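## Task

Using the blue gauge, draw one continuous line that runs at least 20 cm along the board's curved edge and stays at the offset the blue gauge is set to. Leave no other marks on the board. Afterwards set the gauge down so it rests motionless on the bench, away from both the board and the bench dogs. It must stay in place without the robot's help. Finally release it and move the gripper away.

## Robot and tools

Robot: one 7-joint arm with a two-finger parallel gripper. Joints from base outward are waist, shoulder, upper arm roll, elbow, forearm roll, wrist pitch and wrist roll. Their ranges in rad are -2.744..2.744, -1.784..1.784, -2.901..2.901, -3.042..-0.152, -2.807..2.807, 0.544..4.517 and -3.016..3.016. Load limits in N m are 35, 35, 32, 30, 12, 12, 12, and a held object's weight adds to them. The only camera is cam_wrist (504x504, fisheye, K=[[418.377, 0, 253.436], [0, 417.541, 248.085], [0, 0, 1]], D=[-0.03, 0, 0, 0], theta_max_deg=51.462).

Frames: the scene frame has its origin on the table top under the arm base, +z up, and +y to the left when looking along +x. The base may be tilted. Results report end_effector_position (metres) and end_effector_quat_wxyz in this frame. This point lies between the closed finger pads, and the reading gets less accurate at long reach. The gripper frame has the fingers pointing along +z and opening and closing along y. Closed fingertips extend about 33 mm past that point, and fully open ones about 9 mm. While closing, the tips travel about 24 mm further from the arm, so keep that clearance above surfaces.

The row: every motion uses one row of 9 numbers, each in [-1, 1], in the order dx, dy, dz, rx, ry, rz, position, force_limit, speed. The first six are an offset, not a pose. They are expressed in the gripper's own axes and measured from the gripper pose in the latest result that reported it. Before any such result exists, and for the second and later calls within one reply, they are measured from where the robot stands when the action begins. A value of 1.0 means 0.6 m of translation or 180 degrees of rotation. rx, ry, rz form a single rotation vector. All zeros returns the hand to that reference pose rather than holding still. The last three numbers control the fingers. position: +1 fully open (140 mm), about -0.8 pads touching, -1 close until blocked. force_limit: about 14 N at -1, 60 N at 0, 107 N at +1 (for parts up to 40 mm wide). speed: pad gap rate, about 30 mm/s at -1, 140 at 0, 250 at +1.

execute_actions: argument actions is a list holding at most one item, plus an optional boolean pictures. An empty list just reports the state. {"rows": [[9 numbers], ...], "steps": n} runs up to 15 control steps of 1/30 s, one row per step. If rows run out, the last row repeats, and steps defaults to 15. Every row is an offset from the same reference pose, not from the previous row. {"steps": n} alone (up to 300) waits until n steps have passed since the last result. Per step the commanded pose is clipped to 70 mm and 16 degrees from the measured pose, and position has priority over orientation. After an action the arm only goes on to the last clipped pose, so far targets need several calls. A refused call sends nothing.

move: target is one 9-number row as above, and speed is the path's top speed in m/s (0.002 to 0.5, default 0.25; rotation is capped at twice that in rad/s). It drives a straight path lasting 0.5 to 10 s, and a longer path is cut off at 10 s. Finger values are sent at the start. The path ignores obstacles, and the real hand may lag, drift or overshoot speed near full arm extension. Faster contact hits harder, and a target placed deeper past a contact presses harder. The result adds a move: line with the outcome (done, off_target, moving, held, fault), any limits (paced = pose clipped; held = some steps blocked, after which motion may jump fast) and the remaining distance to target.

wait: seconds from 0 to 10. Nothing new is sent, and fingers still in motion keep moving. The simulation also keeps running between calls.

zoom_image: camera "cam_wrist" and region [x0, y0, x1, y1] in image pixels from the top-left corner, no larger than 504x504. It gives a finer view of the latest image.

finished_scene: scene is the number of the current scene.

Result lines: object_status 0 = fingers moving, 1 = blocked while opening, 2 = blocked while closing (a real grip), 3 = reached target or pads met (a thin part may still be held). position_measured is in counts, 3 fully open and 230 pads closed, and it is not linear in mm. Stopped fingers stay put until position changes by at least 0.01. To squeeze harder on a grip, raise force_limit and toggle position between -1 and -0.98. A "pose unreachable" line and HELD step marks mean the clearance check altered or blocked commands. The mounting block counts as arm for that check. "Hand target" shows where the controller is heading. Joint torques and external torque estimates carry offsets, friction and noise, and "no reading" means no estimate. MOTOR HOT warns of heating from holding loads, and OVER-TEMPERATURE FAULT means brakes are on until the motors cool. Reaching a joint load limit gives a TORQUE FAULT: a 10 s stop, and the rest of the call is skipped.

Avoid: dropping or knocking anything off the table, slamming or hard pushes into the board or bench, extra marks on the board, and leaving the gauge unsettled or touching the board or dogs. Loose items may occasionally be nudged by outside forces. Always open the fingers and pull away before ending a scene.

Each tool is called as a command line: name --argument value for each argument, lists and objects as JSON in quotes; but a table of rows of numbers goes row by row, as --pt "numbers of a row", without its own name.

## Session

execute_actions --actions '[]'

Scene clock: 0.00 s of 4800.00 s.
end_effector_position=(+0.6475, +0.3269, +0.1394) position_measured=3 object_status=3 end_effector_quat_wxyz=(+0.003, +0.752, -0.659, -0.030)
Joint positions: [ 0.459  0.744 -0.075 -1.353  0.11   2.06   0.265]
Joint velocities: [ 0.001  0.001 -0.    -0.    -0.001 -0.001 -0.   ]
Joint torques (N m, as the joint torque sensors report them, + toward a larger angle): no reading
External joint torques (N m, as the arm's controller estimates them; a push from outside toward a larger angle lowers the number): no reading
Hand target: +0.647, +0.327, +0.139; +0.003, +0.752, -0.659, -0.030

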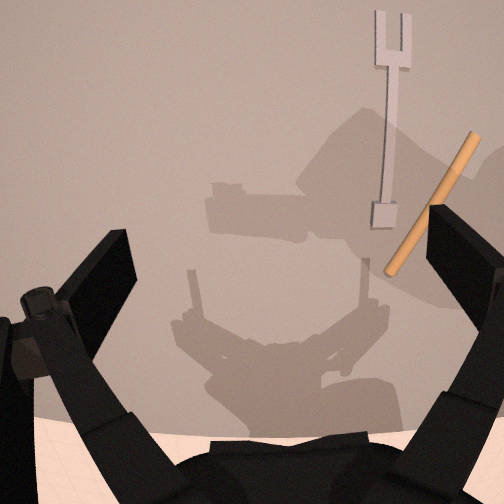

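move --target '[0.475,0.567,-0.7,0,0,0.542,1,0,0]' --speed 0.4

Scene clock: 12.27 s of 4800.00 s.
end_effector_position=(+0.3786, -0.0225, +0.5641) position_measured=3 object_status=3 end_effector_quat_wxyz=(-0.026, -0.004, +0.999, +0.020)
Joint positions: [ 0.134 -0.414 -0.181 -1.763 -0.039  1.303  1.57 ]
Joint velocities: [-0.004  0.     0.     0.     0.    -0.006  0.028]
Joint torques (N m, as the joint torque sensors report them, + toward a larger angle): [ -0.97 -12.96   2.87  22.39   1.75   1.94   0.07]
External joint torques (N m, as the arm's controller estimates them; a push from outside toward a larger angle lowers the number): [-1.01  1.45  0.86  0.83  0.84 -0.35  0.07]
Hand target: +0.378, -0.021, +0.564; -0.027, +0.002, +0.999, +0.021
Off the commanded pose: 0.013 m, 1 deg.
After step 90, 6.20 s passed at rest.
move: off_target

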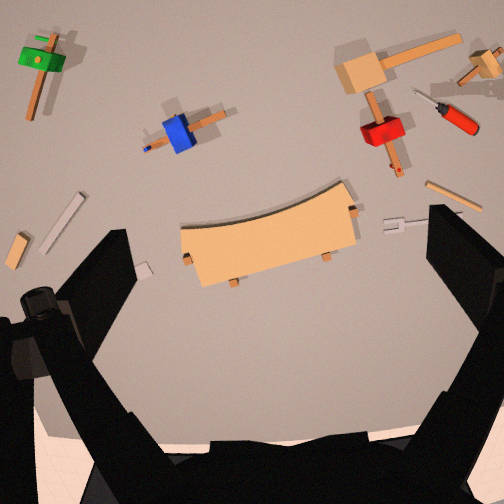

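zoom_image --camera "cam_wrist" --region '[120, 80, 260, 200]'

Region (120, 80, 260, 200) of cam_wrist's 504x504 image, scaled by 3.600, with more detail than that image has; it fills the top 432 rows of this view, and the rest is white.

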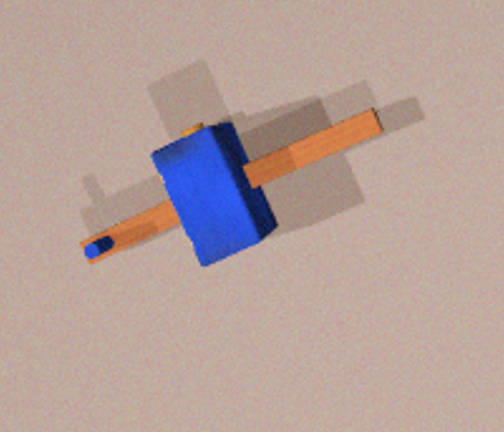

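move --target '[0.025,-0.195,0.607,0.0127,-0.0166,0,0.3,0.4,0]' --speed 0.35

move --target '[0,0,0,0,0,0.383,0.3,0.4,0]' --speed 0.4

Scene clock: 37.80 s of 4800.00 s.
end_effector_position=(+0.3410, -0.1230, +0.1975) position_measured=91 object_status=3 end_effector_quat_wxyz=(-0.000, -0.001, +1.000, +0.002)
Joint positions: [ 0.049 -0.483 -0.464 -2.766 -0.288  2.306  1.443]
Joint velocities: [ 0.002  0.001  0.     0.001  0.001  0.012 -0.008]
Joint torques (N m, as the joint torque sensors report them, + toward a larger angle): [ 0.15 -9.9   3.35 20.18 -0.08  3.06 -0.3 ]
External joint torques (N m, as the arm's controller estimates them; a push from outside toward a larger angle lowers the number): [ 0.04  1.41 -1.01 -0.94 -0.69  0.64 -0.3 ]
Hand target: +0.342, -0.123, +0.197; +0.001, -0.006, +1.000, +0.001
Off the commanded pose: 0.005 m, 0 deg.
After step 90, 20.47 s passed at rest.
move: off_target

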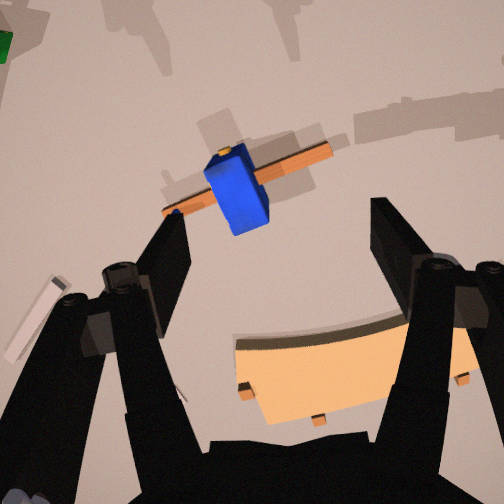

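Scene clock: 40.37 s of 4800.00 s.
end_effector_position=(+0.3417, -0.1237, +0.1993) position_measured=91 object_status=3 end_effector_quat_wxyz=(-0.000, +0.559, +0.829, +0.002)
Joint positions: [-0.439 -0.442  0.052 -2.772  0.027  2.332  2.393]
Joint velocities: [-0.003 -0.     0.004  0.001  0.003  0.     0.026]
Joint torques (N m, as the joint torque sensors report them, + toward a larger angle): [ -2.18 -12.82  -0.12  20.04   1.47   2.89   0.16]
External joint torques (N m, as the arm's controller estimates them; a push from outside toward a larger angle lowers the number): [-2.3   1.25  0.62 -1.76  0.84  0.47  0.16]
Hand target: +0.341, -0.123, +0.198; -0.001, +0.565, +0.825, +0.003
Off the commanded pose: 0.002 m, 1 deg.
move: done

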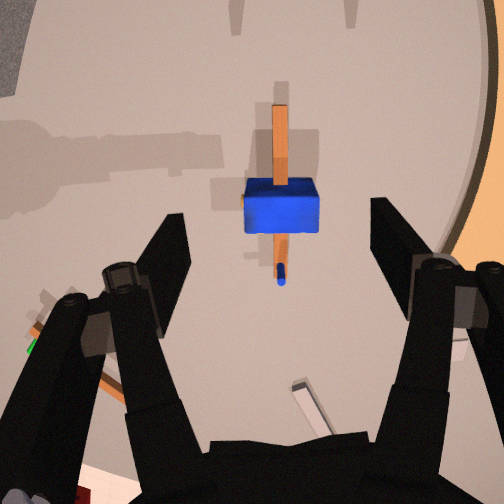

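move --target '[-0.045,0.006,0.175,0,0,0.022,0.3,0.4,0]' --speed 0.15

Scene clock: 45.63 s of 4800.00 s.
end_effector_position=(+0.3515, -0.1458, +0.0933) position_measured=91 object_status=3 end_effector_quat_wxyz=(-0.003, +0.585, +0.811, +0.001)
Joint positions: [-0.488 -0.089  0.053 -2.786  0.001  2.693  2.431]
Joint velocities: [ 0.     0.001 -0.001  0.001 -0.002  0.013  0.01 ]
Joint torques (N m, as the joint torque sensors report them, + toward a larger angle): [ -1.37 -19.67   0.05  18.19  -0.33   3.02   0.04]
External joint torques (N m, as the arm's controller estimates them; a push from outside toward a larger angle lowers the number): [-1.53  1.78  0.08  1.3  -0.7   0.6   0.04]
Hand target: +0.354, -0.147, +0.094; +0.000, +0.587, +0.809, +0.001
Off the commanded pose: 0.004 m, 0 deg.
After step 90, 0.83 s passed at rest.
move: off_target

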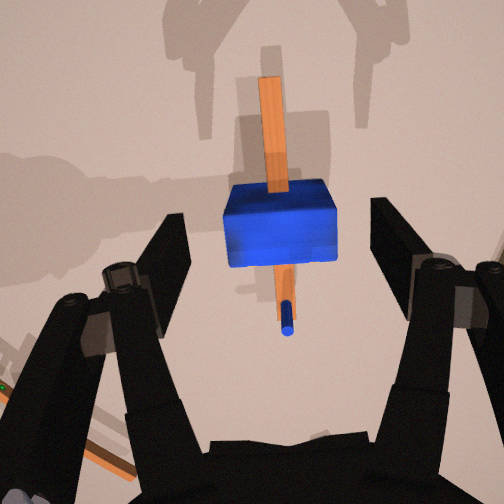

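move --target '[-0.003,0.002,0.024,0,0,0,0.3,0.4,0]' --speed 0.05

move --target '[0,0,0,0,0,0,-1,0.4,-0.3]' --speed 0.03

Scene clock: 51.00 s of 4800.00 s.
end_effector_position=(+0.3509, -0.1451, +0.0784) position_measured=91 object_status=3 end_effector_quat_wxyz=(-0.006, +0.585, +0.811, +0.000)
Joint positions: [-0.489 -0.038  0.053 -2.784 -0.004  2.736  2.434]
Joint velocities: [-0.    -0.     0.     0.001 -0.003  0.01  -0.001]
Joint torques (N m, as the joint torque sensors report them, + toward a larger angle): [ -1.57 -20.93  -0.74  17.13  -0.45   2.92   0.  ]
External joint torques (N m, as the arm's controller estimates them; a push from outside toward a larger angle lowers the number): [-1.74  1.43 -0.82  1.27 -0.77  0.54  0.  ]
Hand target: +0.353, -0.147, +0.079; -0.003, +0.585, +0.811, +0.000
Off the commanded pose: 0.003 m, 0 deg.
After step 90, 1.50 s passed at rest.
move: done

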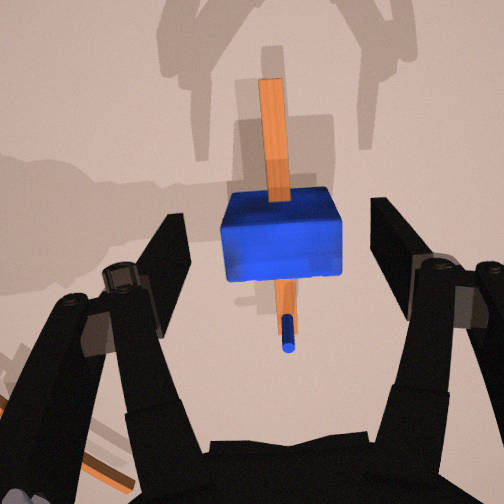

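Scene clock: 51.57 s of 4800.00 s.
end_effector_position=(+0.3512, -0.1452, +0.0788) position_measured=148 object_status=2 end_effector_quat_wxyz=(-0.005, +0.585, +0.811, +0.000)
Joint positions: [-0.489 -0.039  0.053 -2.784 -0.004  2.736  2.434]
Joint velocities: [-0.    -0.001  0.    -0.001 -0.    -0.001  0.001]
Joint torques (N m, as the joint torque sensors report them, + toward a larger angle): [ -0.45 -21.4   -0.06  15.66   0.37   2.54  -0.11]
External joint torques (N m, as the arm's controller estimates them; a push from outside toward a larger angle lowers the number): [-0.67  0.95 -0.2  -0.28  0.05  0.15 -0.11]
Hand target: +0.351, -0.145, +0.078; -0.006, +0.585, +0.811, +0.000
Off the commanded pose: 0.001 m, 0 deg.
move: done

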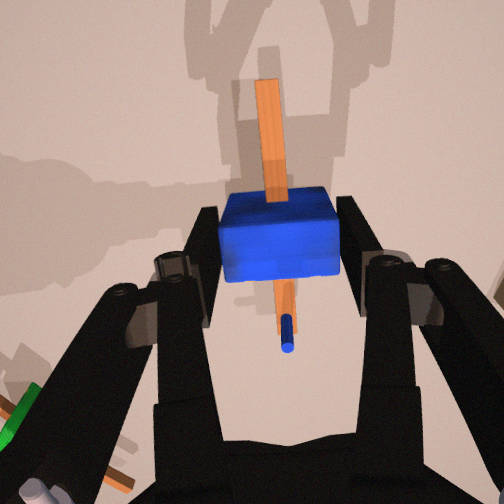

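execute_actions --actions '[]'

Scene clock: 74.30 s of 4800.00 s.
end_effector_position=(+0.3512, -0.1452, +0.0788) position_measured=148 object_status=2 end_effector_quat_wxyz=(-0.005, +0.585, +0.811, +0.000)
Joint positions: [-0.489 -0.039  0.053 -2.784 -0.004  2.736  2.434]
Joint velocities: [-0.    -0.001 -0.001  0.002 -0.    -0.001 -0.001]
Joint torques (N m, as the joint torque sensors report them, + toward a larger angle): [ -0.45 -21.07  -0.08  15.59   0.36   2.55  -0.11]
External joint torques (N m, as the arm's controller estimates them; a push from outside toward a larger angle lowers the number): [-0.55  1.38 -0.1  -0.48  0.02  0.15 -0.11]
Hand target: +0.351, -0.145, +0.078; -0.006, +0.585, +0.811, +0.000
Off the commanded pose: 0.001 m, 0 deg.
Steps of this call (steps 1 to 90: nothing new was sent; then 19.73 s passed at rest). Readings (end_effector_position | what the end effector reports):
1: (+0.3512, -0.1452, +0.0788) | position_measured=148 object_status=2
2: (+0.3512, -0.1452, +0.0788) | position_measured=148 object_status=2
4: (+0.3512, -0.1452, +0.0788) | position_measured=148 object_status=2
8: (+0.3512, -0.1452, +0.0788) | position_measured=148 object_status=2
90: the state above

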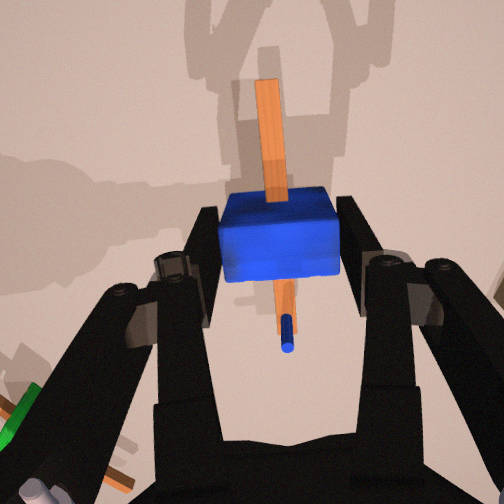

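move --target '[0,0,-0.15,0,0,-0.42,-1,0.4,-0.3]' --speed 0.2

Scene clock: 82.40 s of 4800.00 s.
end_effector_position=(+0.3517, -0.1453, +0.1667) position_measured=148 object_status=2 end_effector_quat_wxyz=(-0.005, -0.028, +1.000, +0.004)
Joint positions: [-0.156 -0.309 -0.296 -2.74  -0.14   2.426  1.23 ]
Joint velocities: [-0.001  0.    -0.    -0.001 -0.    -0.002 -0.03 ]
Joint torques (N m, as the joint torque sensors report them, + toward a larger angle): [  0.33 -17.74   0.61  21.87  -0.16   2.2   -0.31]
External joint torques (N m, as the arm's controller estimates them; a push from outside toward a larger angle lowers the number): [ 0.22 -0.92 -1.3   1.55 -0.68 -0.21 -0.31]
Hand target: +0.353, -0.146, +0.169; -0.004, -0.035, +0.999, +0.003
Off the commanded pose: 0.002 m, 1 deg.
After step 90, 0.93 s passed at rest.
move: done

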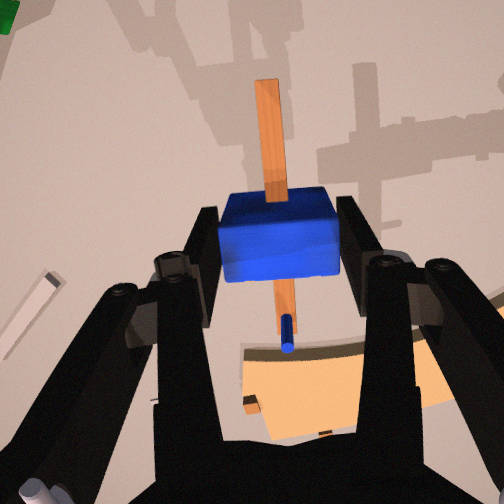

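move --target '[-0.15,0.04,0.07,0,0,0,-1,0.4,-0.3]' --speed 0.15

Scene clock: 86.77 s of 4800.00 s.
end_effector_position=(+0.4356, -0.1168, +0.1224) position_measured=148 object_status=2 end_effector_quat_wxyz=(-0.009, -0.031, +0.999, +0.003)
Joint positions: [-0.058  0.015 -0.246 -2.54  -0.005  2.536  1.256]
Joint velocities: [ 0.002  0.001 -0.     0.001  0.003  0.008  0.006]
Joint torques (N m, as the joint torque sensors report them, + toward a larger angle): [  0.34 -25.36   0.73  20.19   1.2    2.9    0.05]
External joint torques (N m, as the arm's controller estimates them; a push from outside toward a larger angle lowers the number): [0.11 1.34 0.59 1.19 0.76 0.51 0.05]
Hand target: +0.439, -0.116, +0.123; -0.005, -0.028, +1.000, +0.003
Off the commanded pose: 0.005 m, 1 deg.
After step 90, 0.13 s passed at rest.
move: off_target

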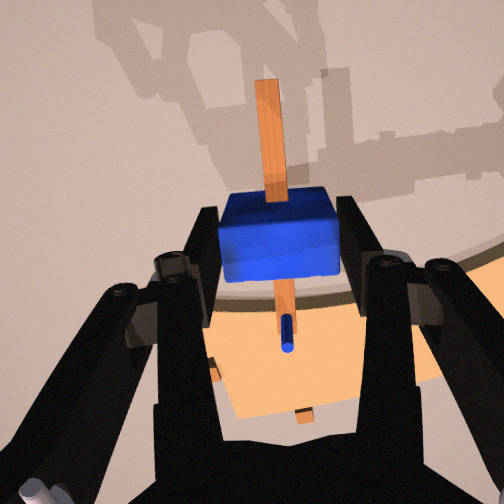

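move --target '[-0.01,0,0.05,0,0,0,-1,0.4,-0.3]' --speed 0.04

move --target '[-0.06,0,0,0,0,0,-1,0.4,-0.3]' --speed 0.01

Scene clock: 96.00 s of 4800.00 s.
end_effector_position=(+0.4374, -0.1164, +0.0914) position_measured=148 object_status=2 end_effector_quat_wxyz=(-0.012, -0.028, +1.000, +0.002)
Joint positions: [-0.058  0.104 -0.239 -2.534  0.031  2.61   1.238]
Joint velocities: [ 0.     0.001  0.001  0.002  0.002  0.008 -0.007]
Joint torques (N m, as the joint torque sensors report them, + toward a larger angle): [ -0.48 -27.24   0.51  19.33   1.28   3.01  -0.3 ]
External joint torques (N m, as the arm's controller estimates them; a push from outside toward a larger angle lowers the number): [-0.76  1.15  0.83  1.58  0.88  0.65 -0.3 ]
Hand target: +0.441, -0.116, +0.092; -0.009, -0.031, +0.999, +0.002
Off the commanded pose: 0.004 m, 0 deg.
After step 90, 5.00 s passed at rest.
move: off_target

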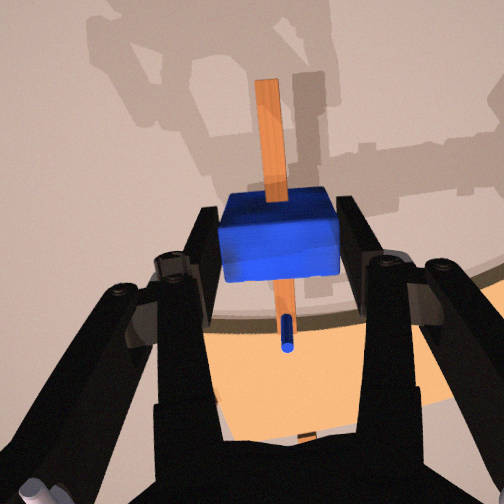

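Scene clock: 99.83 s of 4800.00 s.
end_effector_position=(+0.4721, -0.1160, +0.0899) position_measured=148 object_status=2 end_effector_quat_wxyz=(-0.012, -0.030, +0.999, +0.001)
Joint positions: [-0.058  0.185 -0.218 -2.422  0.054  2.579  1.238]
Joint velocities: [-0.001  0.002  0.001  0.002 -0.    -0.003 -0.002]
Joint torques (N m, as the joint torque sensors report them, + toward a larger angle): [  0.48 -30.34   0.11  19.91   1.23   2.01   0.08]
External joint torques (N m, as the arm's controller estimates them; a push from outside toward a larger angle lowers the number): [ 0.33  1.4   0.97  1.62  0.81 -0.36  0.08]
Hand target: +0.473, -0.114, +0.090; -0.012, -0.028, +1.000, +0.002
Off the commanded pose: 0.002 m, 0 deg.
move: done

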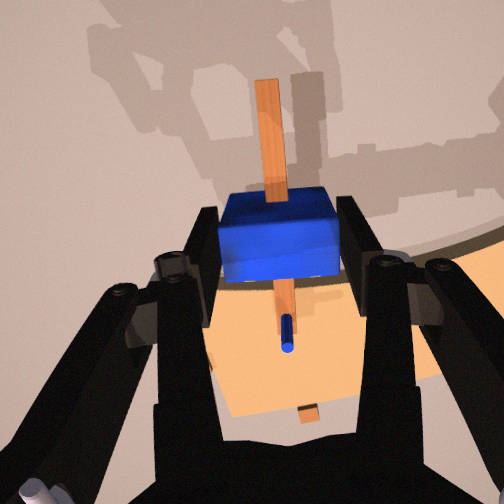

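move --target '[-0.03,0,-0.002,0,0,0,-1,0.4,-0.3]' --speed 0.008

Scene clock: 105.03 s of 4800.00 s.
end_effector_position=(+0.4890, -0.1167, +0.0902) position_measured=148 object_status=2 end_effector_quat_wxyz=(-0.012, -0.032, +0.999, -0.000)
Joint positions: [-0.058  0.222 -0.211 -2.366  0.061  2.56   1.238]
Joint velocities: [-0.002  0.001  0.001  0.001 -0.    -0.003  0.   ]
Joint torques (N m, as the joint torque sensors report them, + toward a larger angle): [  0.41 -32.6    0.18  20.15   1.26   2.1    0.06]
External joint torques (N m, as the arm's controller estimates them; a push from outside toward a larger angle lowers the number): [ 0.21  0.52  1.17  1.65  0.83 -0.26  0.06]
Hand target: +0.490, -0.115, +0.090; -0.012, -0.030, +0.999, +0.001
Off the commanded pose: 0.002 m, 0 deg.
move: done

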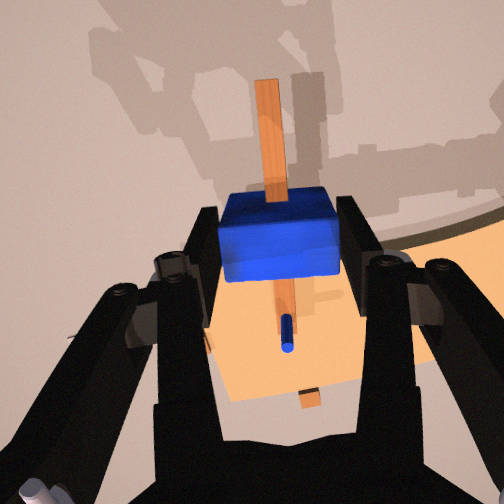

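move --target '[-0.02,0,-0.001,0,0,0,-1,0.4,-0.3]' --speed 0.008

Scene clock: 112.10 s of 4800.00 s.
end_effector_position=(+0.4999, -0.1175, +0.0901) position_measured=148 object_status=2 end_effector_quat_wxyz=(-0.012, -0.033, +0.999, -0.001)
Joint positions: [-0.058  0.246 -0.208 -2.329  0.063  2.548  1.238]
Joint velocities: [ 0.001  0.002 -0.     0.002  0.001 -0.002  0.001]
Joint torques (N m, as the joint torque sensors report them, + toward a larger angle): [  0.23 -32.63  -0.41  20.86   1.24   2.06   0.06]
External joint torques (N m, as the arm's controller estimates them; a push from outside toward a larger angle lowers the number): [ 0.03  1.51  0.72  2.14  0.8  -0.31  0.06]
Hand target: +0.501, -0.116, +0.090; -0.012, -0.032, +0.999, -0.000
Off the commanded pose: 0.002 m, 0 deg.
After step 90, 2.33 s passed at rest.
move: done

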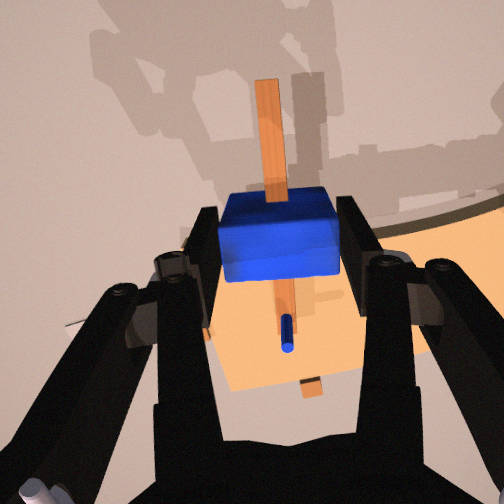

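move --target '[-0.01,0,-0.001,0,0,0,-1,0.4,-0.3]' --speed 0.006

Scene clock: 120.20 s of 4800.00 s.
end_effector_position=(+0.5043, -0.1185, +0.0898) position_measured=148 object_status=2 end_effector_quat_wxyz=(-0.012, -0.033, +0.999, -0.002)
Joint positions: [-0.058  0.257 -0.208 -2.313  0.063  2.542  1.238]
Joint velocities: [-0.    -0.     0.     0.002  0.001 -0.003 -0.001]
Joint torques (N m, as the joint torque sensors report them, + toward a larger angle): [  0.02 -33.22  -0.08  20.67   1.13   2.37  -0.02]
External joint torques (N m, as the arm's controller estimates them; a push from outside toward a larger angle lowers the number): [-0.3   1.37  1.    1.87  0.68  0.   -0.02]
Hand target: +0.506, -0.117, +0.090; -0.012, -0.033, +0.999, -0.001
Off the commanded pose: 0.002 m, 0 deg.
After step 90, 3.87 s passed at rest.
move: done

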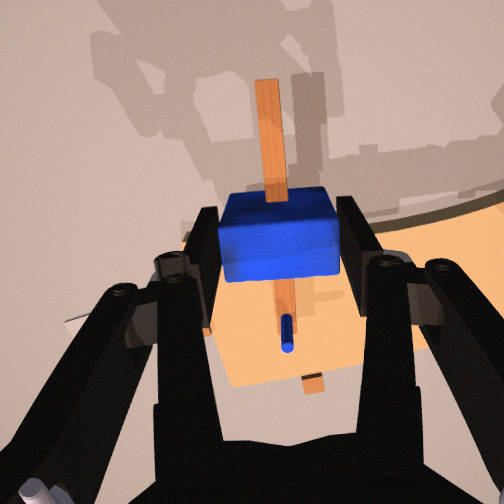

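move --target '[-0.017,0,-0.001,0,0,0,-1,0.4,-0.3]' --speed 0.008

Scene clock: 126.30 s of 4800.00 s.
end_effector_position=(+0.5059, -0.1191, +0.0871) position_measured=148 object_status=2 end_effector_quat_wxyz=(-0.021, -0.033, +0.999, -0.001)
Joint positions: [-0.058  0.278 -0.207 -2.286  0.064  2.517  1.24 ]
Joint velocities: [-0.001  0.001  0.001  0.003  0.    -0.004  0.002]
Joint torques (N m, as the joint torque sensors report them, + toward a larger angle): [  0.74 -34.15   0.63  22.56   1.53   4.15  -0.13]
External joint torques (N m, as the arm's controller estimates them; a push from outside toward a larger angle lowers the number): [ 0.54  1.29  1.96  3.61  1.07  1.83 -0.13]
Hand target: +0.514, -0.118, +0.090; -0.012, -0.033, +0.999, -0.002
Off the commanded pose: 0.009 m, 1 deg.
After step 90, 1.60 s passed at rest.
move: off_target

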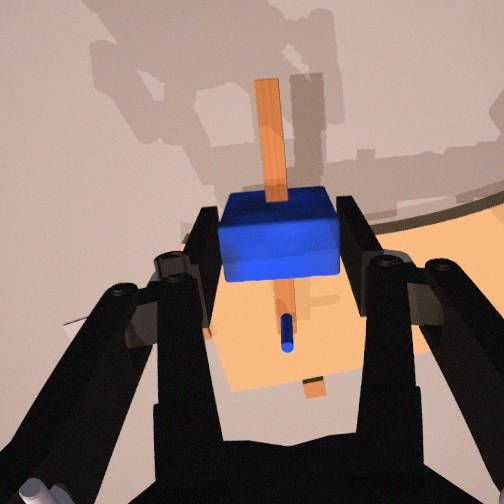

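move --target '[-0.005,0,0.004,0,-0.008,0,-1,0.4,-0.3]' --speed 0.005

move --target '[-0.005,0,0.006,0,-0.003,0,-1,0.4,-0.3]' --speed 0.005

Scene clock: 133.93 s of 4800.00 s.
end_effector_position=(+0.5045, -0.1191, +0.0854) position_measured=148 object_status=2 end_effector_quat_wxyz=(-0.015, -0.030, +0.999, +0.001)
Joint positions: [-0.06   0.273 -0.207 -2.303  0.075  2.539  1.234]
Joint velocities: [-0.    -0.    -0.    -0.001  0.001  0.003 -0.001]
Joint torques (N m, as the joint torque sensors report them, + toward a larger angle): [ -0.71 -32.19   0.29  17.79   1.35   4.99  -0.41]
External joint torques (N m, as the arm's controller estimates them; a push from outside toward a larger angle lowers the number): [-0.93  2.74  1.56 -0.94  0.91  2.64 -0.41]
Hand target: +0.509, -0.119, +0.085; -0.009, -0.033, +0.999, -0.001
Off the commanded pose: 0.004 m, 1 deg.
After step 90, 1.87 s passed at rest.
move: off_target

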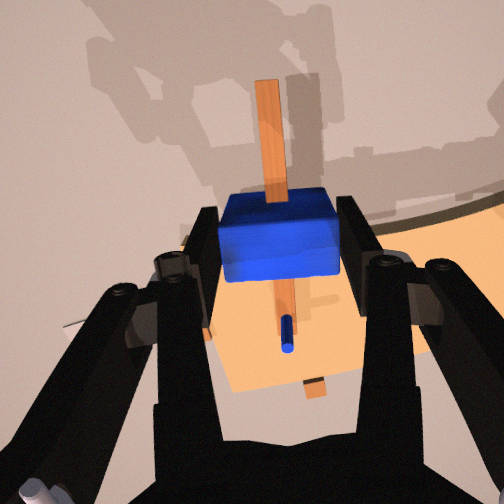

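Scene clock: 135.10 s of 4800.00 s.
end_effector_position=(+0.5045, -0.1190, +0.0851) position_measured=148 object_status=2 end_effector_quat_wxyz=(-0.015, -0.028, +1.000, +0.002)
Joint positions: [-0.061  0.273 -0.207 -2.303  0.08   2.539  1.234]
Joint velocities: [-0.001 -0.    -0.001  0.001  0.003 -0.    -0.   ]
Joint torques (N m, as the joint torque sensors report them, + toward a larger angle): [ -0.52 -29.39   0.49  17.83   1.28   5.13  -0.4 ]
External joint torques (N m, as the arm's controller estimates them; a push from outside toward a larger angle lowers the number): [-0.66  5.77  1.84 -1.05  0.83  2.75 -0.4 ]
Hand target: +0.507, -0.119, +0.082; -0.011, -0.030, +0.999, +0.001
Off the commanded pose: 0.004 m, 1 deg.
move: off_target

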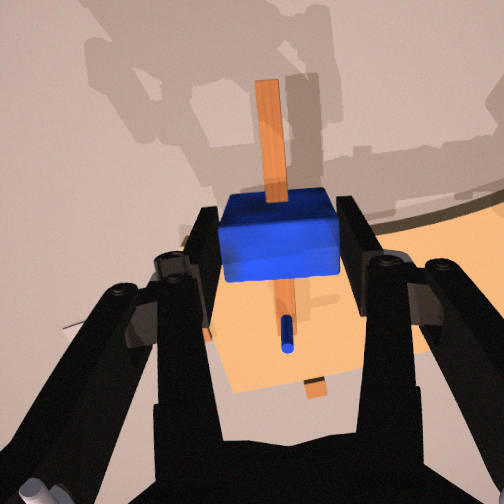

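execute_actions --actions '[{"rows":[[-0.002,0.017,-0.0007,-0.004,-0.002,-0.006,-1,0.4,-0.3],[-0.002,0.0195,-0.0007,-0.004,-0.002,-0.007,-1,0.4,-0.3],[-0.002,0.022,-0.0008,-0.004,-0.002,-0.008,-1,0.4,-0.3],[-0.002,0.0245,-0.0008,-0.004,-0.002,-0.009,-1,0.4,-0.3],[-0.0018,0.027,-0.0009,-0.004,-0.002,-0.010,-1,0.4,-0.3],[-0.0018,0.0295,-0.0009,-0.004,-0.002,-0.011,-1,0.4,-0.3],[-0.0016,0.032,-0.001,-0.004,-0.002,-0.012,-1,0.4,-0.3],[-0.0016,0.0345,-0.001,-0.004,-0.002,-0.013,-1,0.4,-0.3],[-0.0014,0.037,-0.0011,-0.004,-0.002,-0.014,-1,0.4,-0.3],[-0.0014,0.0395,-0.0011,-0.004,-0.002,-0.015,-1,0.4,-0.3],[-0.0012,0.042,-0.0012,-0.004,-0.002,-0.016,-1,0.4,-0.3],[-0.0012,0.0445,-0.0012,-0.004,-0.002,-0.017,-1,0.4,-0.3],[-0.001,0.047,-0.0013,-0.004,-0.002,-0.018,-1,0.4,-0.3],[-0.001,0.049,-0.0013,-0.004,-0.002,-0.019,-1,0.4,-0.3],[-0.001,0.051,-0.0014,-0.004,-0.002,-0.020,-1,0.4,-0.3]],"steps":15}]' --pictures false

wait --seconds 0.6

Scene clock: 147.33 s of 4800.00 s.
end_effector_position=(+0.5030, -0.0928, +0.0857) position_measured=148 object_status=2 end_effector_quat_wxyz=(-0.013, -0.050, +0.999, +0.010)
Joint positions: [-0.05   0.255 -0.176 -2.326  0.089  2.545  1.223]
Joint velocities: [ 0.036 -0.027  0.042 -0.037 -0.     0.009 -0.011]
Joint torques (N m, as the joint torque sensors report them, + toward a larger angle): [ -0.18 -34.67   0.08  16.87  -0.27   2.96  -0.19]
External joint torques (N m, as the arm's controller estimates them; a push from outside toward a larger angle lowers the number): [-0.14 -0.25  1.28 -1.97 -0.66  0.58 -0.19]
Hand target: +0.503, -0.088, +0.086; -0.012, -0.059, +0.998, +0.009
Off the commanded pose: 0.004 m, 1 deg.
Steps of this call (steps 1 to 90: nothing new was sent; then 8.73 s passed at rest; steps 91 to 105: all 15 steps of this action). Readings (end_effector_position | what the end effector reports):
91: (+0.5044, -0.1183, +0.0852) | position_measured=148 object_status=2
92: (+0.5047, -0.1167, +0.0858) | position_measured=148 object_status=2
94: (+0.5045, -0.1123, +0.0859) | position_measured=148 object_status=2
98: (+0.5041, -0.1041, +0.0857) | position_measured=148 object_status=2
105: the state above

Scene clock: 147.93 s of 4800.00 s.
end_effector_position=(+0.5029, -0.0893, +0.0857) position_measured=148 object_status=2 end_effector_quat_wxyz=(-0.013, -0.054, +0.998, +0.010)
Joint positions: [-0.047  0.253 -0.172 -2.329  0.089  2.547  1.22 ]
Joint velocities: [-0.    -0.    -0.    -0.    -0.002  0.    -0.002]
Joint torques (N m, as the joint torque sensors report them, + toward a larger angle): [  0.29 -34.92  -0.18  16.82  -0.26   2.94  -0.32]
External joint torques (N m, as the arm's controller estimates them; a push from outside toward a larger angle lowers the number): [ 0.06 -0.46  0.71 -1.82 -0.68  0.59 -0.32]
Hand target: +0.503, -0.088, +0.086; -0.012, -0.059, +0.998, +0.009
Off the commanded pose: 0.001 m, 1 deg.
Steps of this call (steps 1 to 18: nothing new was sent). Readings (end_effector_position | what the end effector reports):
1: (+0.5029, -0.0915, +0.0857) | position_measured=148 object_status=2
2: (+0.5029, -0.0904, +0.0857) | position_measured=148 object_status=2
4: (+0.5029, -0.0894, +0.0857) | position_measured=148 object_status=2
8: (+0.5028, -0.0893, +0.0857) | position_measured=148 object_status=2
18: the state above

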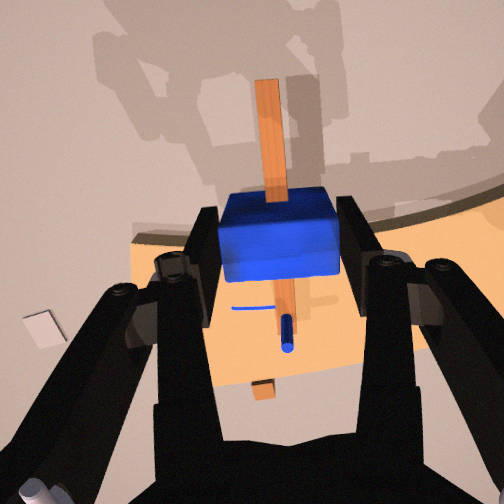

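execute_actions --actions '[{"rows":[[-0.004,0.004,0.0003,0.002,0,-0.003,-1,0.4,-0.3],[-0.004,0.0075,0.0003,0.002,0,-0.0045,-1,0.4,-0.3],[-0.004,0.011,0.0003,0.002,0,-0.006,-1,0.4,-0.3],[-0.004,0.0145,0.0003,0.002,0,-0.0075,-1,0.4,-0.3],[-0.0038,0.018,0.0003,0.002,0,-0.009,-1,0.4,-0.3],[-0.0037,0.0215,0.0002,0.002,0,-0.0105,-1,0.4,-0.3],[-0.0036,0.025,0.0002,0.002,0,-0.012,-1,0.4,-0.3],[-0.0035,0.0285,0.0002,0.002,0,-0.0135,-1,0.4,-0.3],[-0.0034,0.032,0.0001,0.002,0,-0.015,-1,0.4,-0.3],[-0.0033,0.0355,0.0001,0.002,0,-0.0165,-1,0.4,-0.3],[-0.0032,0.039,0,0.002,0,-0.018,-1,0.4,-0.3],[-0.003,0.0425,0,0.002,0,-0.0195,-1,0.4,-0.3],[-0.0028,0.046,0,0.002,0,-0.021,-1,0.4,-0.3],[-0.0026,0.049,0,0.002,0,-0.022,-1,0.4,-0.3],[-0.0025,0.051,0,0.002,0,-0.023,-1,0.4,-0.3]],"steps":15}]' --pictures false

wait --seconds 0.6

Scene clock: 159.57 s of 4800.00 s.
end_effector_position=(+0.5002, -0.0641, +0.0859) position_measured=148 object_status=2 end_effector_quat_wxyz=(-0.015, -0.083, +0.996, +0.009)
Joint positions: [-0.015  0.24  -0.156 -2.349  0.075  2.551  1.222]
Joint velocities: [ 0.07  -0.036  0.046 -0.053 -0.017  0.016  0.001]
Joint torques (N m, as the joint torque sensors report them, + toward a larger angle): [  0.17 -34.35   0.01  16.62  -0.09   3.14  -0.06]
External joint torques (N m, as the arm's controller estimates them; a push from outside toward a larger angle lowers the number): [ 0.61 -0.55  1.37 -2.08 -0.53  0.79 -0.06]
Hand target: +0.501, -0.058, +0.087; -0.012, -0.090, +0.996, +0.008
Off the commanded pose: 0.006 m, 1 deg.
Steps of this call (steps 1 to 90: nothing new was sent; then 8.13 s passed at rest; steps 91 to 105: all 15 steps of this action). Readings (end_effector_position | what the end effector reports):
91: (+0.5029, -0.0892, +0.0857) | position_measured=148 object_status=2
92: (+0.5029, -0.0887, +0.0856) | position_measured=148 object_status=2
94: (+0.5028, -0.0874, +0.0855) | position_measured=148 object_status=2
98: (+0.5022, -0.0806, +0.0857) | position_measured=148 object_status=2
105: the state above

Scene clock: 160.17 s of 4800.00 s.
end_effector_position=(+0.4995, -0.0600, +0.0858) position_measured=148 object_status=2 end_effector_quat_wxyz=(-0.015, -0.088, +0.996, +0.009)
Joint positions: [-0.01   0.237 -0.153 -2.353  0.073  2.553  1.222]
Joint velocities: [ 0.002  0.    -0.001 -0.002 -0.     0.    -0.   ]
Joint torques (N m, as the joint torque sensors report them, + toward a larger angle): [  0.69 -34.32   0.4   17.21  -0.31   3.23  -0.06]
External joint torques (N m, as the arm's controller estimates them; a push from outside toward a larger angle lowers the number): [ 0.49 -0.54  1.09 -1.2  -0.73  0.91 -0.06]
Hand target: +0.501, -0.058, +0.087; -0.012, -0.090, +0.996, +0.008
Off the commanded pose: 0.002 m, 0 deg.
Steps of this call (steps 1 to 18: nothing new was sent). Readings (end_effector_position | what the end effector reports):
1: (+0.4999, -0.0623, +0.0859) | position_measured=148 object_status=2
2: (+0.4998, -0.0610, +0.0858) | position_measured=148 object_status=2
4: (+0.4996, -0.0600, +0.0858) | position_measured=148 object_status=2
8: (+0.4996, -0.0600, +0.0858) | position_measured=148 object_status=2
18: the state above

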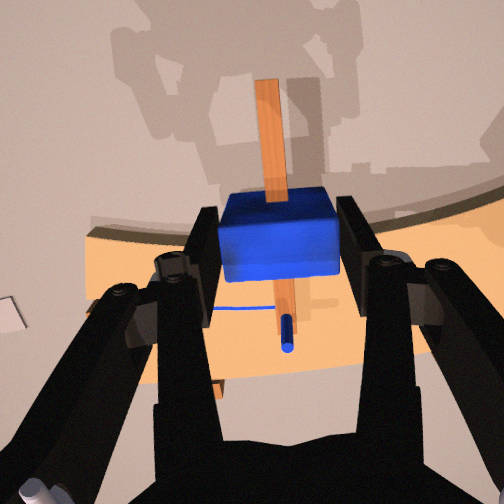

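execute_actions --actions '[{"rows":[[-0.004,0.004,0.0004,0.002,0,-0.002,-1,0.4,-0.3],[-0.004,0.0075,0.0004,0.002,0,-0.0032,-1,0.4,-0.3],[-0.004,0.011,0.0005,0.002,0,-0.0044,-1,0.4,-0.3],[-0.004,0.0145,0.0005,0.002,0,-0.0056,-1,0.4,-0.3],[-0.0038,0.018,0.0006,0.002,0,-0.0068,-1,0.4,-0.3],[-0.0037,0.0215,0.0006,0.002,0,-0.008,-1,0.4,-0.3],[-0.0036,0.025,0.0007,0.002,0,-0.0092,-1,0.4,-0.3],[-0.0035,0.0285,0.0007,0.002,0,-0.0104,-1,0.4,-0.3],[-0.0034,0.032,0.0008,0.002,0,-0.0116,-1,0.4,-0.3],[-0.0033,0.0355,0.0008,0.002,0,-0.0128,-1,0.4,-0.3],[-0.0032,0.039,0.0009,0.002,0,-0.014,-1,0.4,-0.3],[-0.003,0.0425,0.0009,0.002,0,-0.0152,-1,0.4,-0.3],[-0.0028,0.046,0.001,0.002,0,-0.0164,-1,0.4,-0.3],[-0.0026,0.0495,0.001,0.002,0,-0.0176,-1,0.4,-0.3],[-0.0025,0.053,0.001,0.002,0,-0.019,-1,0.4,-0.3]],"steps":15}]' --pictures false

execute_actions --actions '[{"rows":[[-0.004,0.012,0.0004,0.001,0,-0.005,-1,0.4,-0.3],[-0.004,0.015,0.0004,0.001,0,-0.006,-1,0.4,-0.3],[-0.004,0.018,0.0005,0.001,0,-0.007,-1,0.4,-0.3],[-0.004,0.021,0.0005,0.001,0,-0.008,-1,0.4,-0.3],[-0.0038,0.024,0.0006,0.001,0,-0.0092,-1,0.4,-0.3],[-0.0037,0.027,0.0006,0.001,0,-0.0104,-1,0.4,-0.3],[-0.0036,0.030,0.0007,0.001,0,-0.0116,-1,0.4,-0.3],[-0.0035,0.033,0.0007,0.001,0,-0.0128,-1,0.4,-0.3],[-0.0034,0.036,0.0008,0.001,0,-0.014,-1,0.4,-0.3],[-0.0033,0.039,0.0008,0.001,0,-0.0152,-1,0.4,-0.3],[-0.0032,0.042,0.0009,0.001,0,-0.0164,-1,0.4,-0.3],[-0.003,0.045,0.0009,0.001,0,-0.0176,-1,0.4,-0.3],[-0.0028,0.048,0.001,0.001,0,-0.0188,-1,0.4,-0.3],[-0.0026,0.051,0.001,0.001,0,-0.020,-1,0.4,-0.3],[-0.0025,0.053,0.001,0.001,0,-0.021,-1,0.4,-0.3]],"steps":15}]' --pictures false

wait --seconds 0.6

Scene clock: 178.53 s of 4800.00 s.
end_effector_position=(+0.4954, -0.0355, +0.0859) position_measured=148 object_status=2 end_effector_quat_wxyz=(-0.016, -0.111, +0.994, +0.008)
Joint positions: [ 0.024  0.224 -0.138 -2.373  0.06   2.558  1.232]
Joint velocities: [ 0.082 -0.041  0.048 -0.061 -0.014  0.023  0.013]
Joint torques (N m, as the joint torque sensors report them, + toward a larger angle): [  0.17 -33.65   0.82  15.92  -0.23   3.09   0.03]
External joint torques (N m, as the arm's controller estimates them; a push from outside toward a larger angle lowers the number): [ 0.18 -0.4   1.61 -2.68 -0.64  0.78  0.01]
Hand target: +0.495, -0.028, +0.086; -0.014, -0.117, +0.993, +0.007
Off the commanded pose: 0.007 m, 1 deg.
Steps of this call (steps 1 to 90: nothing new was sent; then 14.87 s passed at rest; steps 91 to 105: all 15 steps of this action). Readings (end_effector_position | what the end effector reports):
91: (+0.4995, -0.0599, +0.0858) | position_measured=148 object_status=2
92: (+0.4995, -0.0594, +0.0857) | position_measured=148 object_status=2
94: (+0.4993, -0.0582, +0.0856) | position_measured=148 object_status=2
98: (+0.4983, -0.0515, +0.0858) | position_measured=148 object_status=2
105: the state above

Scene clock: 179.03 s of 4800.00 s.
end_effector_position=(+0.4899, -0.0102, +0.0860) position_measured=148 object_status=2 end_effector_quat_wxyz=(-0.018, -0.137, +0.990, +0.008)
Joint positions: [ 0.055  0.21  -0.119 -2.392  0.052  2.561  1.236]
Joint velocities: [ 0.062 -0.032  0.044 -0.047 -0.012  0.019  0.002]
Joint torques (N m, as the joint torque sensors report them, + toward a larger angle): [  1.   -32.46   1.66  16.61  -0.14   3.01  -0.04]
External joint torques (N m, as the arm's controller estimates them; a push from outside toward a larger angle lowers the number): [ 1.18  0.44  2.41 -1.96 -0.56  0.66 -0.04]
Hand target: +0.490, -0.004, +0.086; -0.016, -0.144, +0.989, +0.007
Off the commanded pose: 0.006 m, 1 deg.
Steps of this call (steps 1 to 15: all 15 steps of this action). Readings (end_effector_position | what the end effector reports):
1: (+0.4953, -0.0335, +0.0859) | position_measured=148 object_status=2
2: (+0.4950, -0.0323, +0.0858) | position_measured=148 object_status=2
4: (+0.4946, -0.0306, +0.0858) | position_measured=148 object_status=2
8: (+0.4931, -0.0236, +0.0859) | position_measured=148 object_status=2
15: the state above

Scene clock: 179.63 s of 4800.00 s.
end_effector_position=(+0.4889, -0.0065, +0.0860) position_measured=148 object_status=2 end_effector_quat_wxyz=(-0.018, -0.141, +0.990, +0.008)
Joint positions: [ 0.059  0.207 -0.116 -2.396  0.051  2.563  1.237]
Joint velocities: [-0.     0.     0.001 -0.001  0.001 -0.    -0.001]
Joint torques (N m, as the joint torque sensors report them, + toward a larger angle): [  1.19 -32.44   1.41  16.6   -0.21   3.28  -0.06]
External joint torques (N m, as the arm's controller estimates them; a push from outside toward a larger angle lowers the number): [ 0.91  0.36  1.67 -1.68 -0.62  0.95 -0.06]
Hand target: +0.490, -0.004, +0.086; -0.016, -0.144, +0.989, +0.007
Off the commanded pose: 0.003 m, 0 deg.
Steps of this call (steps 1 to 18: nothing new was sent). Readings (end_effector_position | what the end effector reports):
1: (+0.4895, -0.0086, +0.0860) | position_measured=148 object_status=2
2: (+0.4892, -0.0075, +0.0860) | position_measured=148 object_status=2
4: (+0.4889, -0.0066, +0.0860) | position_measured=148 object_status=2
8: (+0.4889, -0.0065, +0.0860) | position_measured=148 object_status=2
18: the state above

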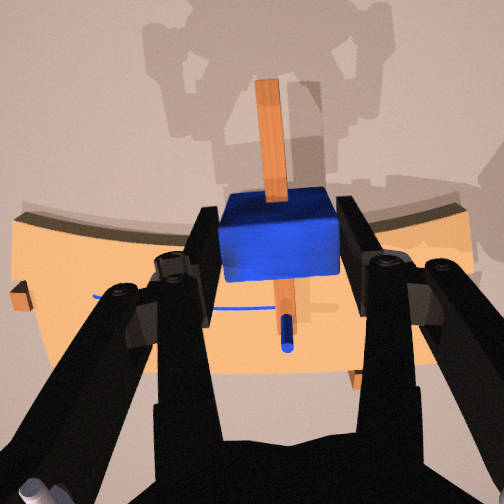

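execute_actions --actions '[{"rows":[[-0.004,0.004,0.0004,0.001,-0.002,-0.002,-1,0.4,-0.3],[-0.004,0.0075,0.0004,0.001,-0.002,-0.003,-1,0.4,-0.3],[-0.004,0.011,0.0005,0.001,-0.002,-0.004,-1,0.4,-0.3],[-0.004,0.0145,0.0005,0.001,-0.002,-0.005,-1,0.4,-0.3],[-0.0038,0.018,0.0006,0.001,-0.002,-0.006,-1,0.4,-0.3],[-0.0037,0.0215,0.0006,0.001,-0.002,-0.007,-1,0.4,-0.3],[-0.0036,0.025,0.0007,0.001,-0.002,-0.008,-1,0.4,-0.3],[-0.0035,0.0285,0.0007,0.001,-0.002,-0.009,-1,0.4,-0.3],[-0.0034,0.032,0.0008,0.001,-0.002,-0.010,-1,0.4,-0.3],[-0.0033,0.0355,0.0008,0.001,-0.002,-0.011,-1,0.4,-0.3],[-0.0032,0.039,0.0009,0.001,-0.002,-0.012,-1,0.4,-0.3],[-0.003,0.0425,0.0009,0.001,-0.002,-0.013,-1,0.4,-0.3],[-0.0028,0.046,0.001,0.001,-0.002,-0.0145,-1,0.4,-0.3],[-0.0026,0.0495,0.001,0.001,-0.002,-0.016,-1,0.4,-0.3],[-0.0025,0.053,0.001,0.001,-0.002,-0.0175,-1,0.4,-0.3]],"steps":15}]' --pictures false

execute_actions --actions '[{"rows":[[-0.004,0.012,0.0004,0.001,-0.002,-0.005,-1,0.4,-0.3],[-0.004,0.015,0.0004,0.001,-0.002,-0.006,-1,0.4,-0.3],[-0.004,0.018,0.0005,0.001,-0.002,-0.007,-1,0.4,-0.3],[-0.004,0.021,0.0005,0.001,-0.002,-0.008,-1,0.4,-0.3],[-0.0038,0.024,0.0006,0.001,-0.002,-0.0092,-1,0.4,-0.3],[-0.0037,0.027,0.0006,0.001,-0.002,-0.0104,-1,0.4,-0.3],[-0.0036,0.030,0.0007,0.001,-0.002,-0.0116,-1,0.4,-0.3],[-0.0035,0.033,0.0007,0.001,-0.002,-0.0128,-1,0.4,-0.3],[-0.0034,0.036,0.0008,0.001,-0.002,-0.014,-1,0.4,-0.3],[-0.0033,0.039,0.0008,0.001,-0.002,-0.0152,-1,0.4,-0.3],[-0.0032,0.042,0.0009,0.001,-0.002,-0.0164,-1,0.4,-0.3],[-0.003,0.045,0.0009,0.001,-0.002,-0.0176,-1,0.4,-0.3],[-0.0028,0.048,0.001,0.001,-0.002,-0.0188,-1,0.4,-0.3],[-0.0026,0.051,0.001,0.001,-0.002,-0.020,-1,0.4,-0.3],[-0.0025,0.053,0.001,0.001,-0.002,-0.021,-1,0.4,-0.3]],"steps":15}]' --pictures false

execute_actions --actions '[{"rows":[[-0.004,0.012,0.0004,0.001,-0.002,-0.005,-1,0.4,-0.3],[-0.004,0.015,0.0004,0.001,-0.002,-0.006,-1,0.4,-0.3],[-0.004,0.018,0.0005,0.001,-0.002,-0.007,-1,0.4,-0.3],[-0.004,0.021,0.0005,0.001,-0.002,-0.008,-1,0.4,-0.3],[-0.0038,0.024,0.0006,0.001,-0.002,-0.0092,-1,0.4,-0.3],[-0.0037,0.027,0.0006,0.001,-0.002,-0.0104,-1,0.4,-0.3],[-0.0036,0.030,0.0007,0.001,-0.002,-0.0116,-1,0.4,-0.3],[-0.0035,0.033,0.0007,0.001,-0.002,-0.0128,-1,0.4,-0.3],[-0.0034,0.036,0.0008,0.001,-0.002,-0.014,-1,0.4,-0.3],[-0.0033,0.038,0.0008,0.001,-0.002,-0.0152,-1,0.4,-0.3],[-0.0032,0.040,0.0009,0.001,-0.002,-0.0164,-1,0.4,-0.3]],"steps":15}]' --pictures false

wait --seconds 0.5

Scene clock: 203.57 s of 4800.00 s.
end_effector_position=(+0.4818, +0.0174, +0.0859) position_measured=148 object_status=2 end_effector_quat_wxyz=(-0.017, -0.162, +0.987, +0.009)
Joint positions: [ 0.089  0.191 -0.098 -2.422  0.047  2.575  1.244]
Joint velocities: [ 0.075 -0.041  0.052 -0.061 -0.011  0.024  0.012]
Joint torques (N m, as the joint torque sensors report them, + toward a larger angle): [  0.16 -32.1    0.72  16.12  -0.27   3.04   0.02]
External joint torques (N m, as the arm's controller estimates them; a push from outside toward a larger angle lowers the number): [ 0.36  0.06  1.35 -2.29 -0.67  0.73  0.  ]
Hand target: +0.481, +0.025, +0.086; -0.014, -0.168, +0.986, +0.008
Off the commanded pose: 0.007 m, 1 deg.
Steps of this call (steps 1 to 90: nothing new was sent; then 20.43 s passed at rest; steps 91 to 105: all 15 steps of this action). Readings (end_effector_position | what the end effector reports):
91: (+0.4889, -0.0065, +0.0860) | position_measured=148 object_status=2
92: (+0.4888, -0.0064, +0.0859) | position_measured=148 object_status=2
94: (+0.4884, -0.0050, +0.0858) | position_measured=148 object_status=2
98: (+0.4863, +0.0024, +0.0858) | position_measured=148 object_status=2
105: the state above

Scene clock: 204.07 s of 4800.00 s.
end_effector_position=(+0.4731, +0.0420, +0.0858) position_measured=148 object_status=2 end_effector_quat_wxyz=(-0.016, -0.187, +0.982, +0.010)
Joint positions: [ 0.118  0.175 -0.077 -2.447  0.043  2.586  1.246]
Joint velocities: [ 0.059 -0.033  0.047 -0.047 -0.01   0.018 -0.001]
Joint torques (N m, as the joint torque sensors report them, + toward a larger angle): [  0.55 -31.99   2.16  16.08  -0.32   3.24  -0.05]
External joint torques (N m, as the arm's controller estimates them; a push from outside toward a larger angle lowers the number): [ 0.75 -0.44  2.61 -2.22 -0.73  0.86 -0.05]
Hand target: +0.473, +0.048, +0.086; -0.013, -0.195, +0.981, +0.009
Off the commanded pose: 0.006 m, 1 deg.
Steps of this call (steps 1 to 15: all 15 steps of this action). Readings (end_effector_position | what the end effector reports):
1: (+0.4813, +0.0194, +0.0859) | position_measured=148 object_status=2
2: (+0.4807, +0.0209, +0.0857) | position_measured=148 object_status=2
4: (+0.4798, +0.0235, +0.0857) | position_measured=148 object_status=2
8: (+0.4776, +0.0297, +0.0857) | position_measured=148 object_status=2
15: the state above

Scene clock: 204.57 s of 4800.00 s.
end_effector_position=(+0.4648, +0.0618, +0.0856) position_measured=148 object_status=2 end_effector_quat_wxyz=(-0.016, -0.208, +0.978, +0.010)
Joint positions: [ 0.143  0.162 -0.059 -2.469  0.04   2.595  1.248]
Joint velocities: [ 0.008 -0.005  0.    -0.007 -0.002  0.006 -0.   ]
Joint torques (N m, as the joint torque sensors report them, + toward a larger angle): [  1.68 -31.43   2.19  16.55  -0.23   3.38  -0.12]
External joint torques (N m, as the arm's controller estimates them; a push from outside toward a larger angle lowers the number): [ 1.89 -0.39  2.55 -1.44 -0.62  1.03 -0.12]
Hand target: +0.466, +0.065, +0.086; -0.012, -0.212, +0.977, +0.009
Off the commanded pose: 0.003 m, 1 deg.
Steps of this call (steps 1 to 15: all 15 steps of this action). Readings (end_effector_position | what the end effector reports):
1: (+0.4725, +0.0435, +0.0857) | position_measured=148 object_status=2
2: (+0.4719, +0.0449, +0.0856) | position_measured=148 object_status=2
4: (+0.4708, +0.0476, +0.0856) | position_measured=148 object_status=2
8: (+0.4682, +0.0540, +0.0856) | position_measured=148 object_status=2
15: the state above

Scene clock: 205.07 s of 4800.00 s.
end_effector_position=(+0.4648, +0.0619, +0.0856) position_measured=148 object_status=2 end_effector_quat_wxyz=(-0.015, -0.208, +0.978, +0.010)
Joint positions: [ 0.143  0.161 -0.059 -2.469  0.04   2.596  1.248]
Joint velocities: [-0.     0.001  0.     0.001 -0.    -0.     0.001]
Joint torques (N m, as the joint torque sensors report them, + toward a larger angle): [  1.72 -30.84   2.08  16.37  -0.21   3.51  -0.08]
External joint torques (N m, as the arm's controller estimates them; a push from outside toward a larger angle lowers the number): [ 1.56  0.19  2.07 -1.55 -0.6   1.16 -0.08]
Hand target: +0.466, +0.065, +0.086; -0.012, -0.212, +0.977, +0.009
Off the commanded pose: 0.003 m, 1 deg.
Steps of this call (steps 1 to 15: nothing new was sent). Readings (end_effector_position | what the end effector reports):
1: (+0.4648, +0.0619, +0.0856) | position_measured=148 object_status=2
2: (+0.4648, +0.0619, +0.0856) | position_measured=148 object_status=2
4: (+0.4648, +0.0619, +0.0856) | position_measured=148 object_status=2
8: (+0.4648, +0.0619, +0.0856) | position_measured=148 object_status=2
15: the state above

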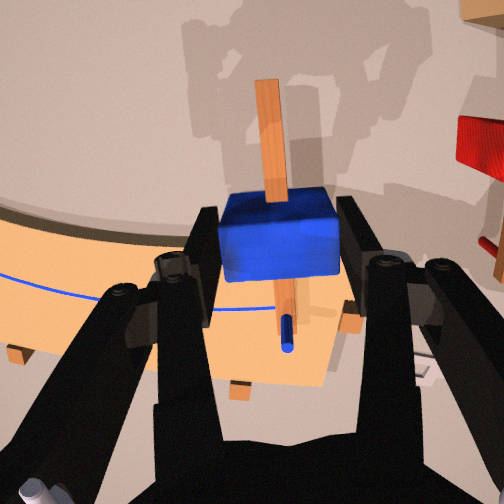

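execute_actions --actions '[{"rows":[[-0.003,0.004,0.0004,0.001,-0.002,-0.002,-1,0.4,-0.3],[-0.003,0.007,0.0004,0.001,-0.002,-0.003,-1,0.4,-0.3],[-0.003,0.010,0.0005,0.001,-0.002,-0.004,-1,0.4,-0.3],[-0.003,0.013,0.0005,0.001,-0.002,-0.005,-1,0.4,-0.3],[-0.0028,0.016,0.0006,0.001,-0.002,-0.006,-1,0.4,-0.3],[-0.0027,0.019,0.0006,0.001,-0.002,-0.007,-1,0.4,-0.3],[-0.0026,0.022,0.0007,0.001,-0.002,-0.008,-1,0.4,-0.3],[-0.0025,0.025,0.0007,0.001,-0.002,-0.009,-1,0.4,-0.3],[-0.0024,0.028,0.0008,0.001,-0.002,-0.010,-1,0.4,-0.3],[-0.0023,0.031,0.0008,0.001,-0.002,-0.011,-1,0.4,-0.3],[-0.0022,0.033,0.0008,0.001,-0.002,-0.012,-1,0.4,-0.3],[-0.002,0.035,0.0008,0.001,-0.002,-0.013,-1,0.4,-0.3]],"steps":15}]' --pictures false

wait --seconds 0.5

Scene clock: 217.63 s of 4800.00 s.
end_effector_position=(+0.4569, +0.0789, +0.0855) position_measured=148 object_status=2 end_effector_quat_wxyz=(-0.014, -0.225, +0.974, +0.011)
Joint positions: [ 0.165  0.149 -0.043 -2.489  0.039  2.606  1.251]
Joint velocities: [ 0.018 -0.011  0.006 -0.015 -0.004  0.005  0.005]
Joint torques (N m, as the joint torque sensors report them, + toward a larger angle): [  0.4  -30.75   2.42  16.12  -0.16   3.41  -0.01]
External joint torques (N m, as the arm's controller estimates them; a push from outside toward a larger angle lowers the number): [ 1.12 -0.19  3.16 -1.83 -0.59  1.   -0.01]
Hand target: +0.457, +0.082, +0.086; -0.012, -0.228, +0.974, +0.010
Off the commanded pose: 0.003 m, 0 deg.
Steps of this call (steps 1 to 90: nothing new was sent; then 9.07 s passed at rest; steps 91 to 105: all 15 steps of this action). Readings (end_effector_position | what the end effector reports):
91: (+0.4647, +0.0619, +0.0856) | position_measured=148 object_status=2
92: (+0.4646, +0.0620, +0.0855) | position_measured=148 object_status=2
94: (+0.4640, +0.0633, +0.0855) | position_measured=148 object_status=2
98: (+0.4613, +0.0694, +0.0855) | position_measured=148 object_status=2
105: the state above

Scene clock: 218.13 s of 4800.00 s.
end_effector_position=(+0.4567, +0.0793, +0.0855) position_measured=148 object_status=2 end_effector_quat_wxyz=(-0.014, -0.225, +0.974, +0.011)
Joint positions: [ 0.166  0.148 -0.043 -2.49   0.038  2.607  1.252]
Joint velocities: [ 0.    -0.     0.    -0.     0.    -0.     0.001]
Joint torques (N m, as the joint torque sensors report them, + toward a larger angle): [  1.12 -30.48   1.7   16.23  -0.25   3.3    0.01]
External joint torques (N m, as the arm's controller estimates them; a push from outside toward a larger angle lowers the number): [ 0.9  -0.05  1.54 -1.5  -0.63  0.95  0.01]
Hand target: +0.457, +0.082, +0.086; -0.012, -0.228, +0.974, +0.010
Off the commanded pose: 0.002 m, 0 deg.
Steps of this call (steps 1 to 15: nothing new was sent). Readings (end_effector_position | what the end effector reports):
1: (+0.4567, +0.0792, +0.0855) | position_measured=148 object_status=2
2: (+0.4567, +0.0793, +0.0855) | position_measured=148 object_status=2
4: (+0.4567, +0.0793, +0.0855) | position_measured=148 object_status=2
8: (+0.4567, +0.0793, +0.0855) | position_measured=148 object_status=2
15: the state above

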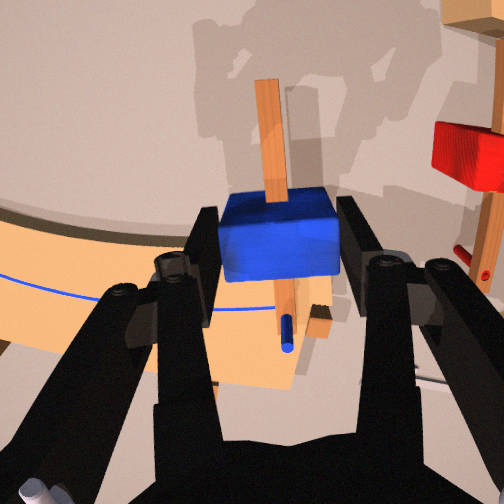

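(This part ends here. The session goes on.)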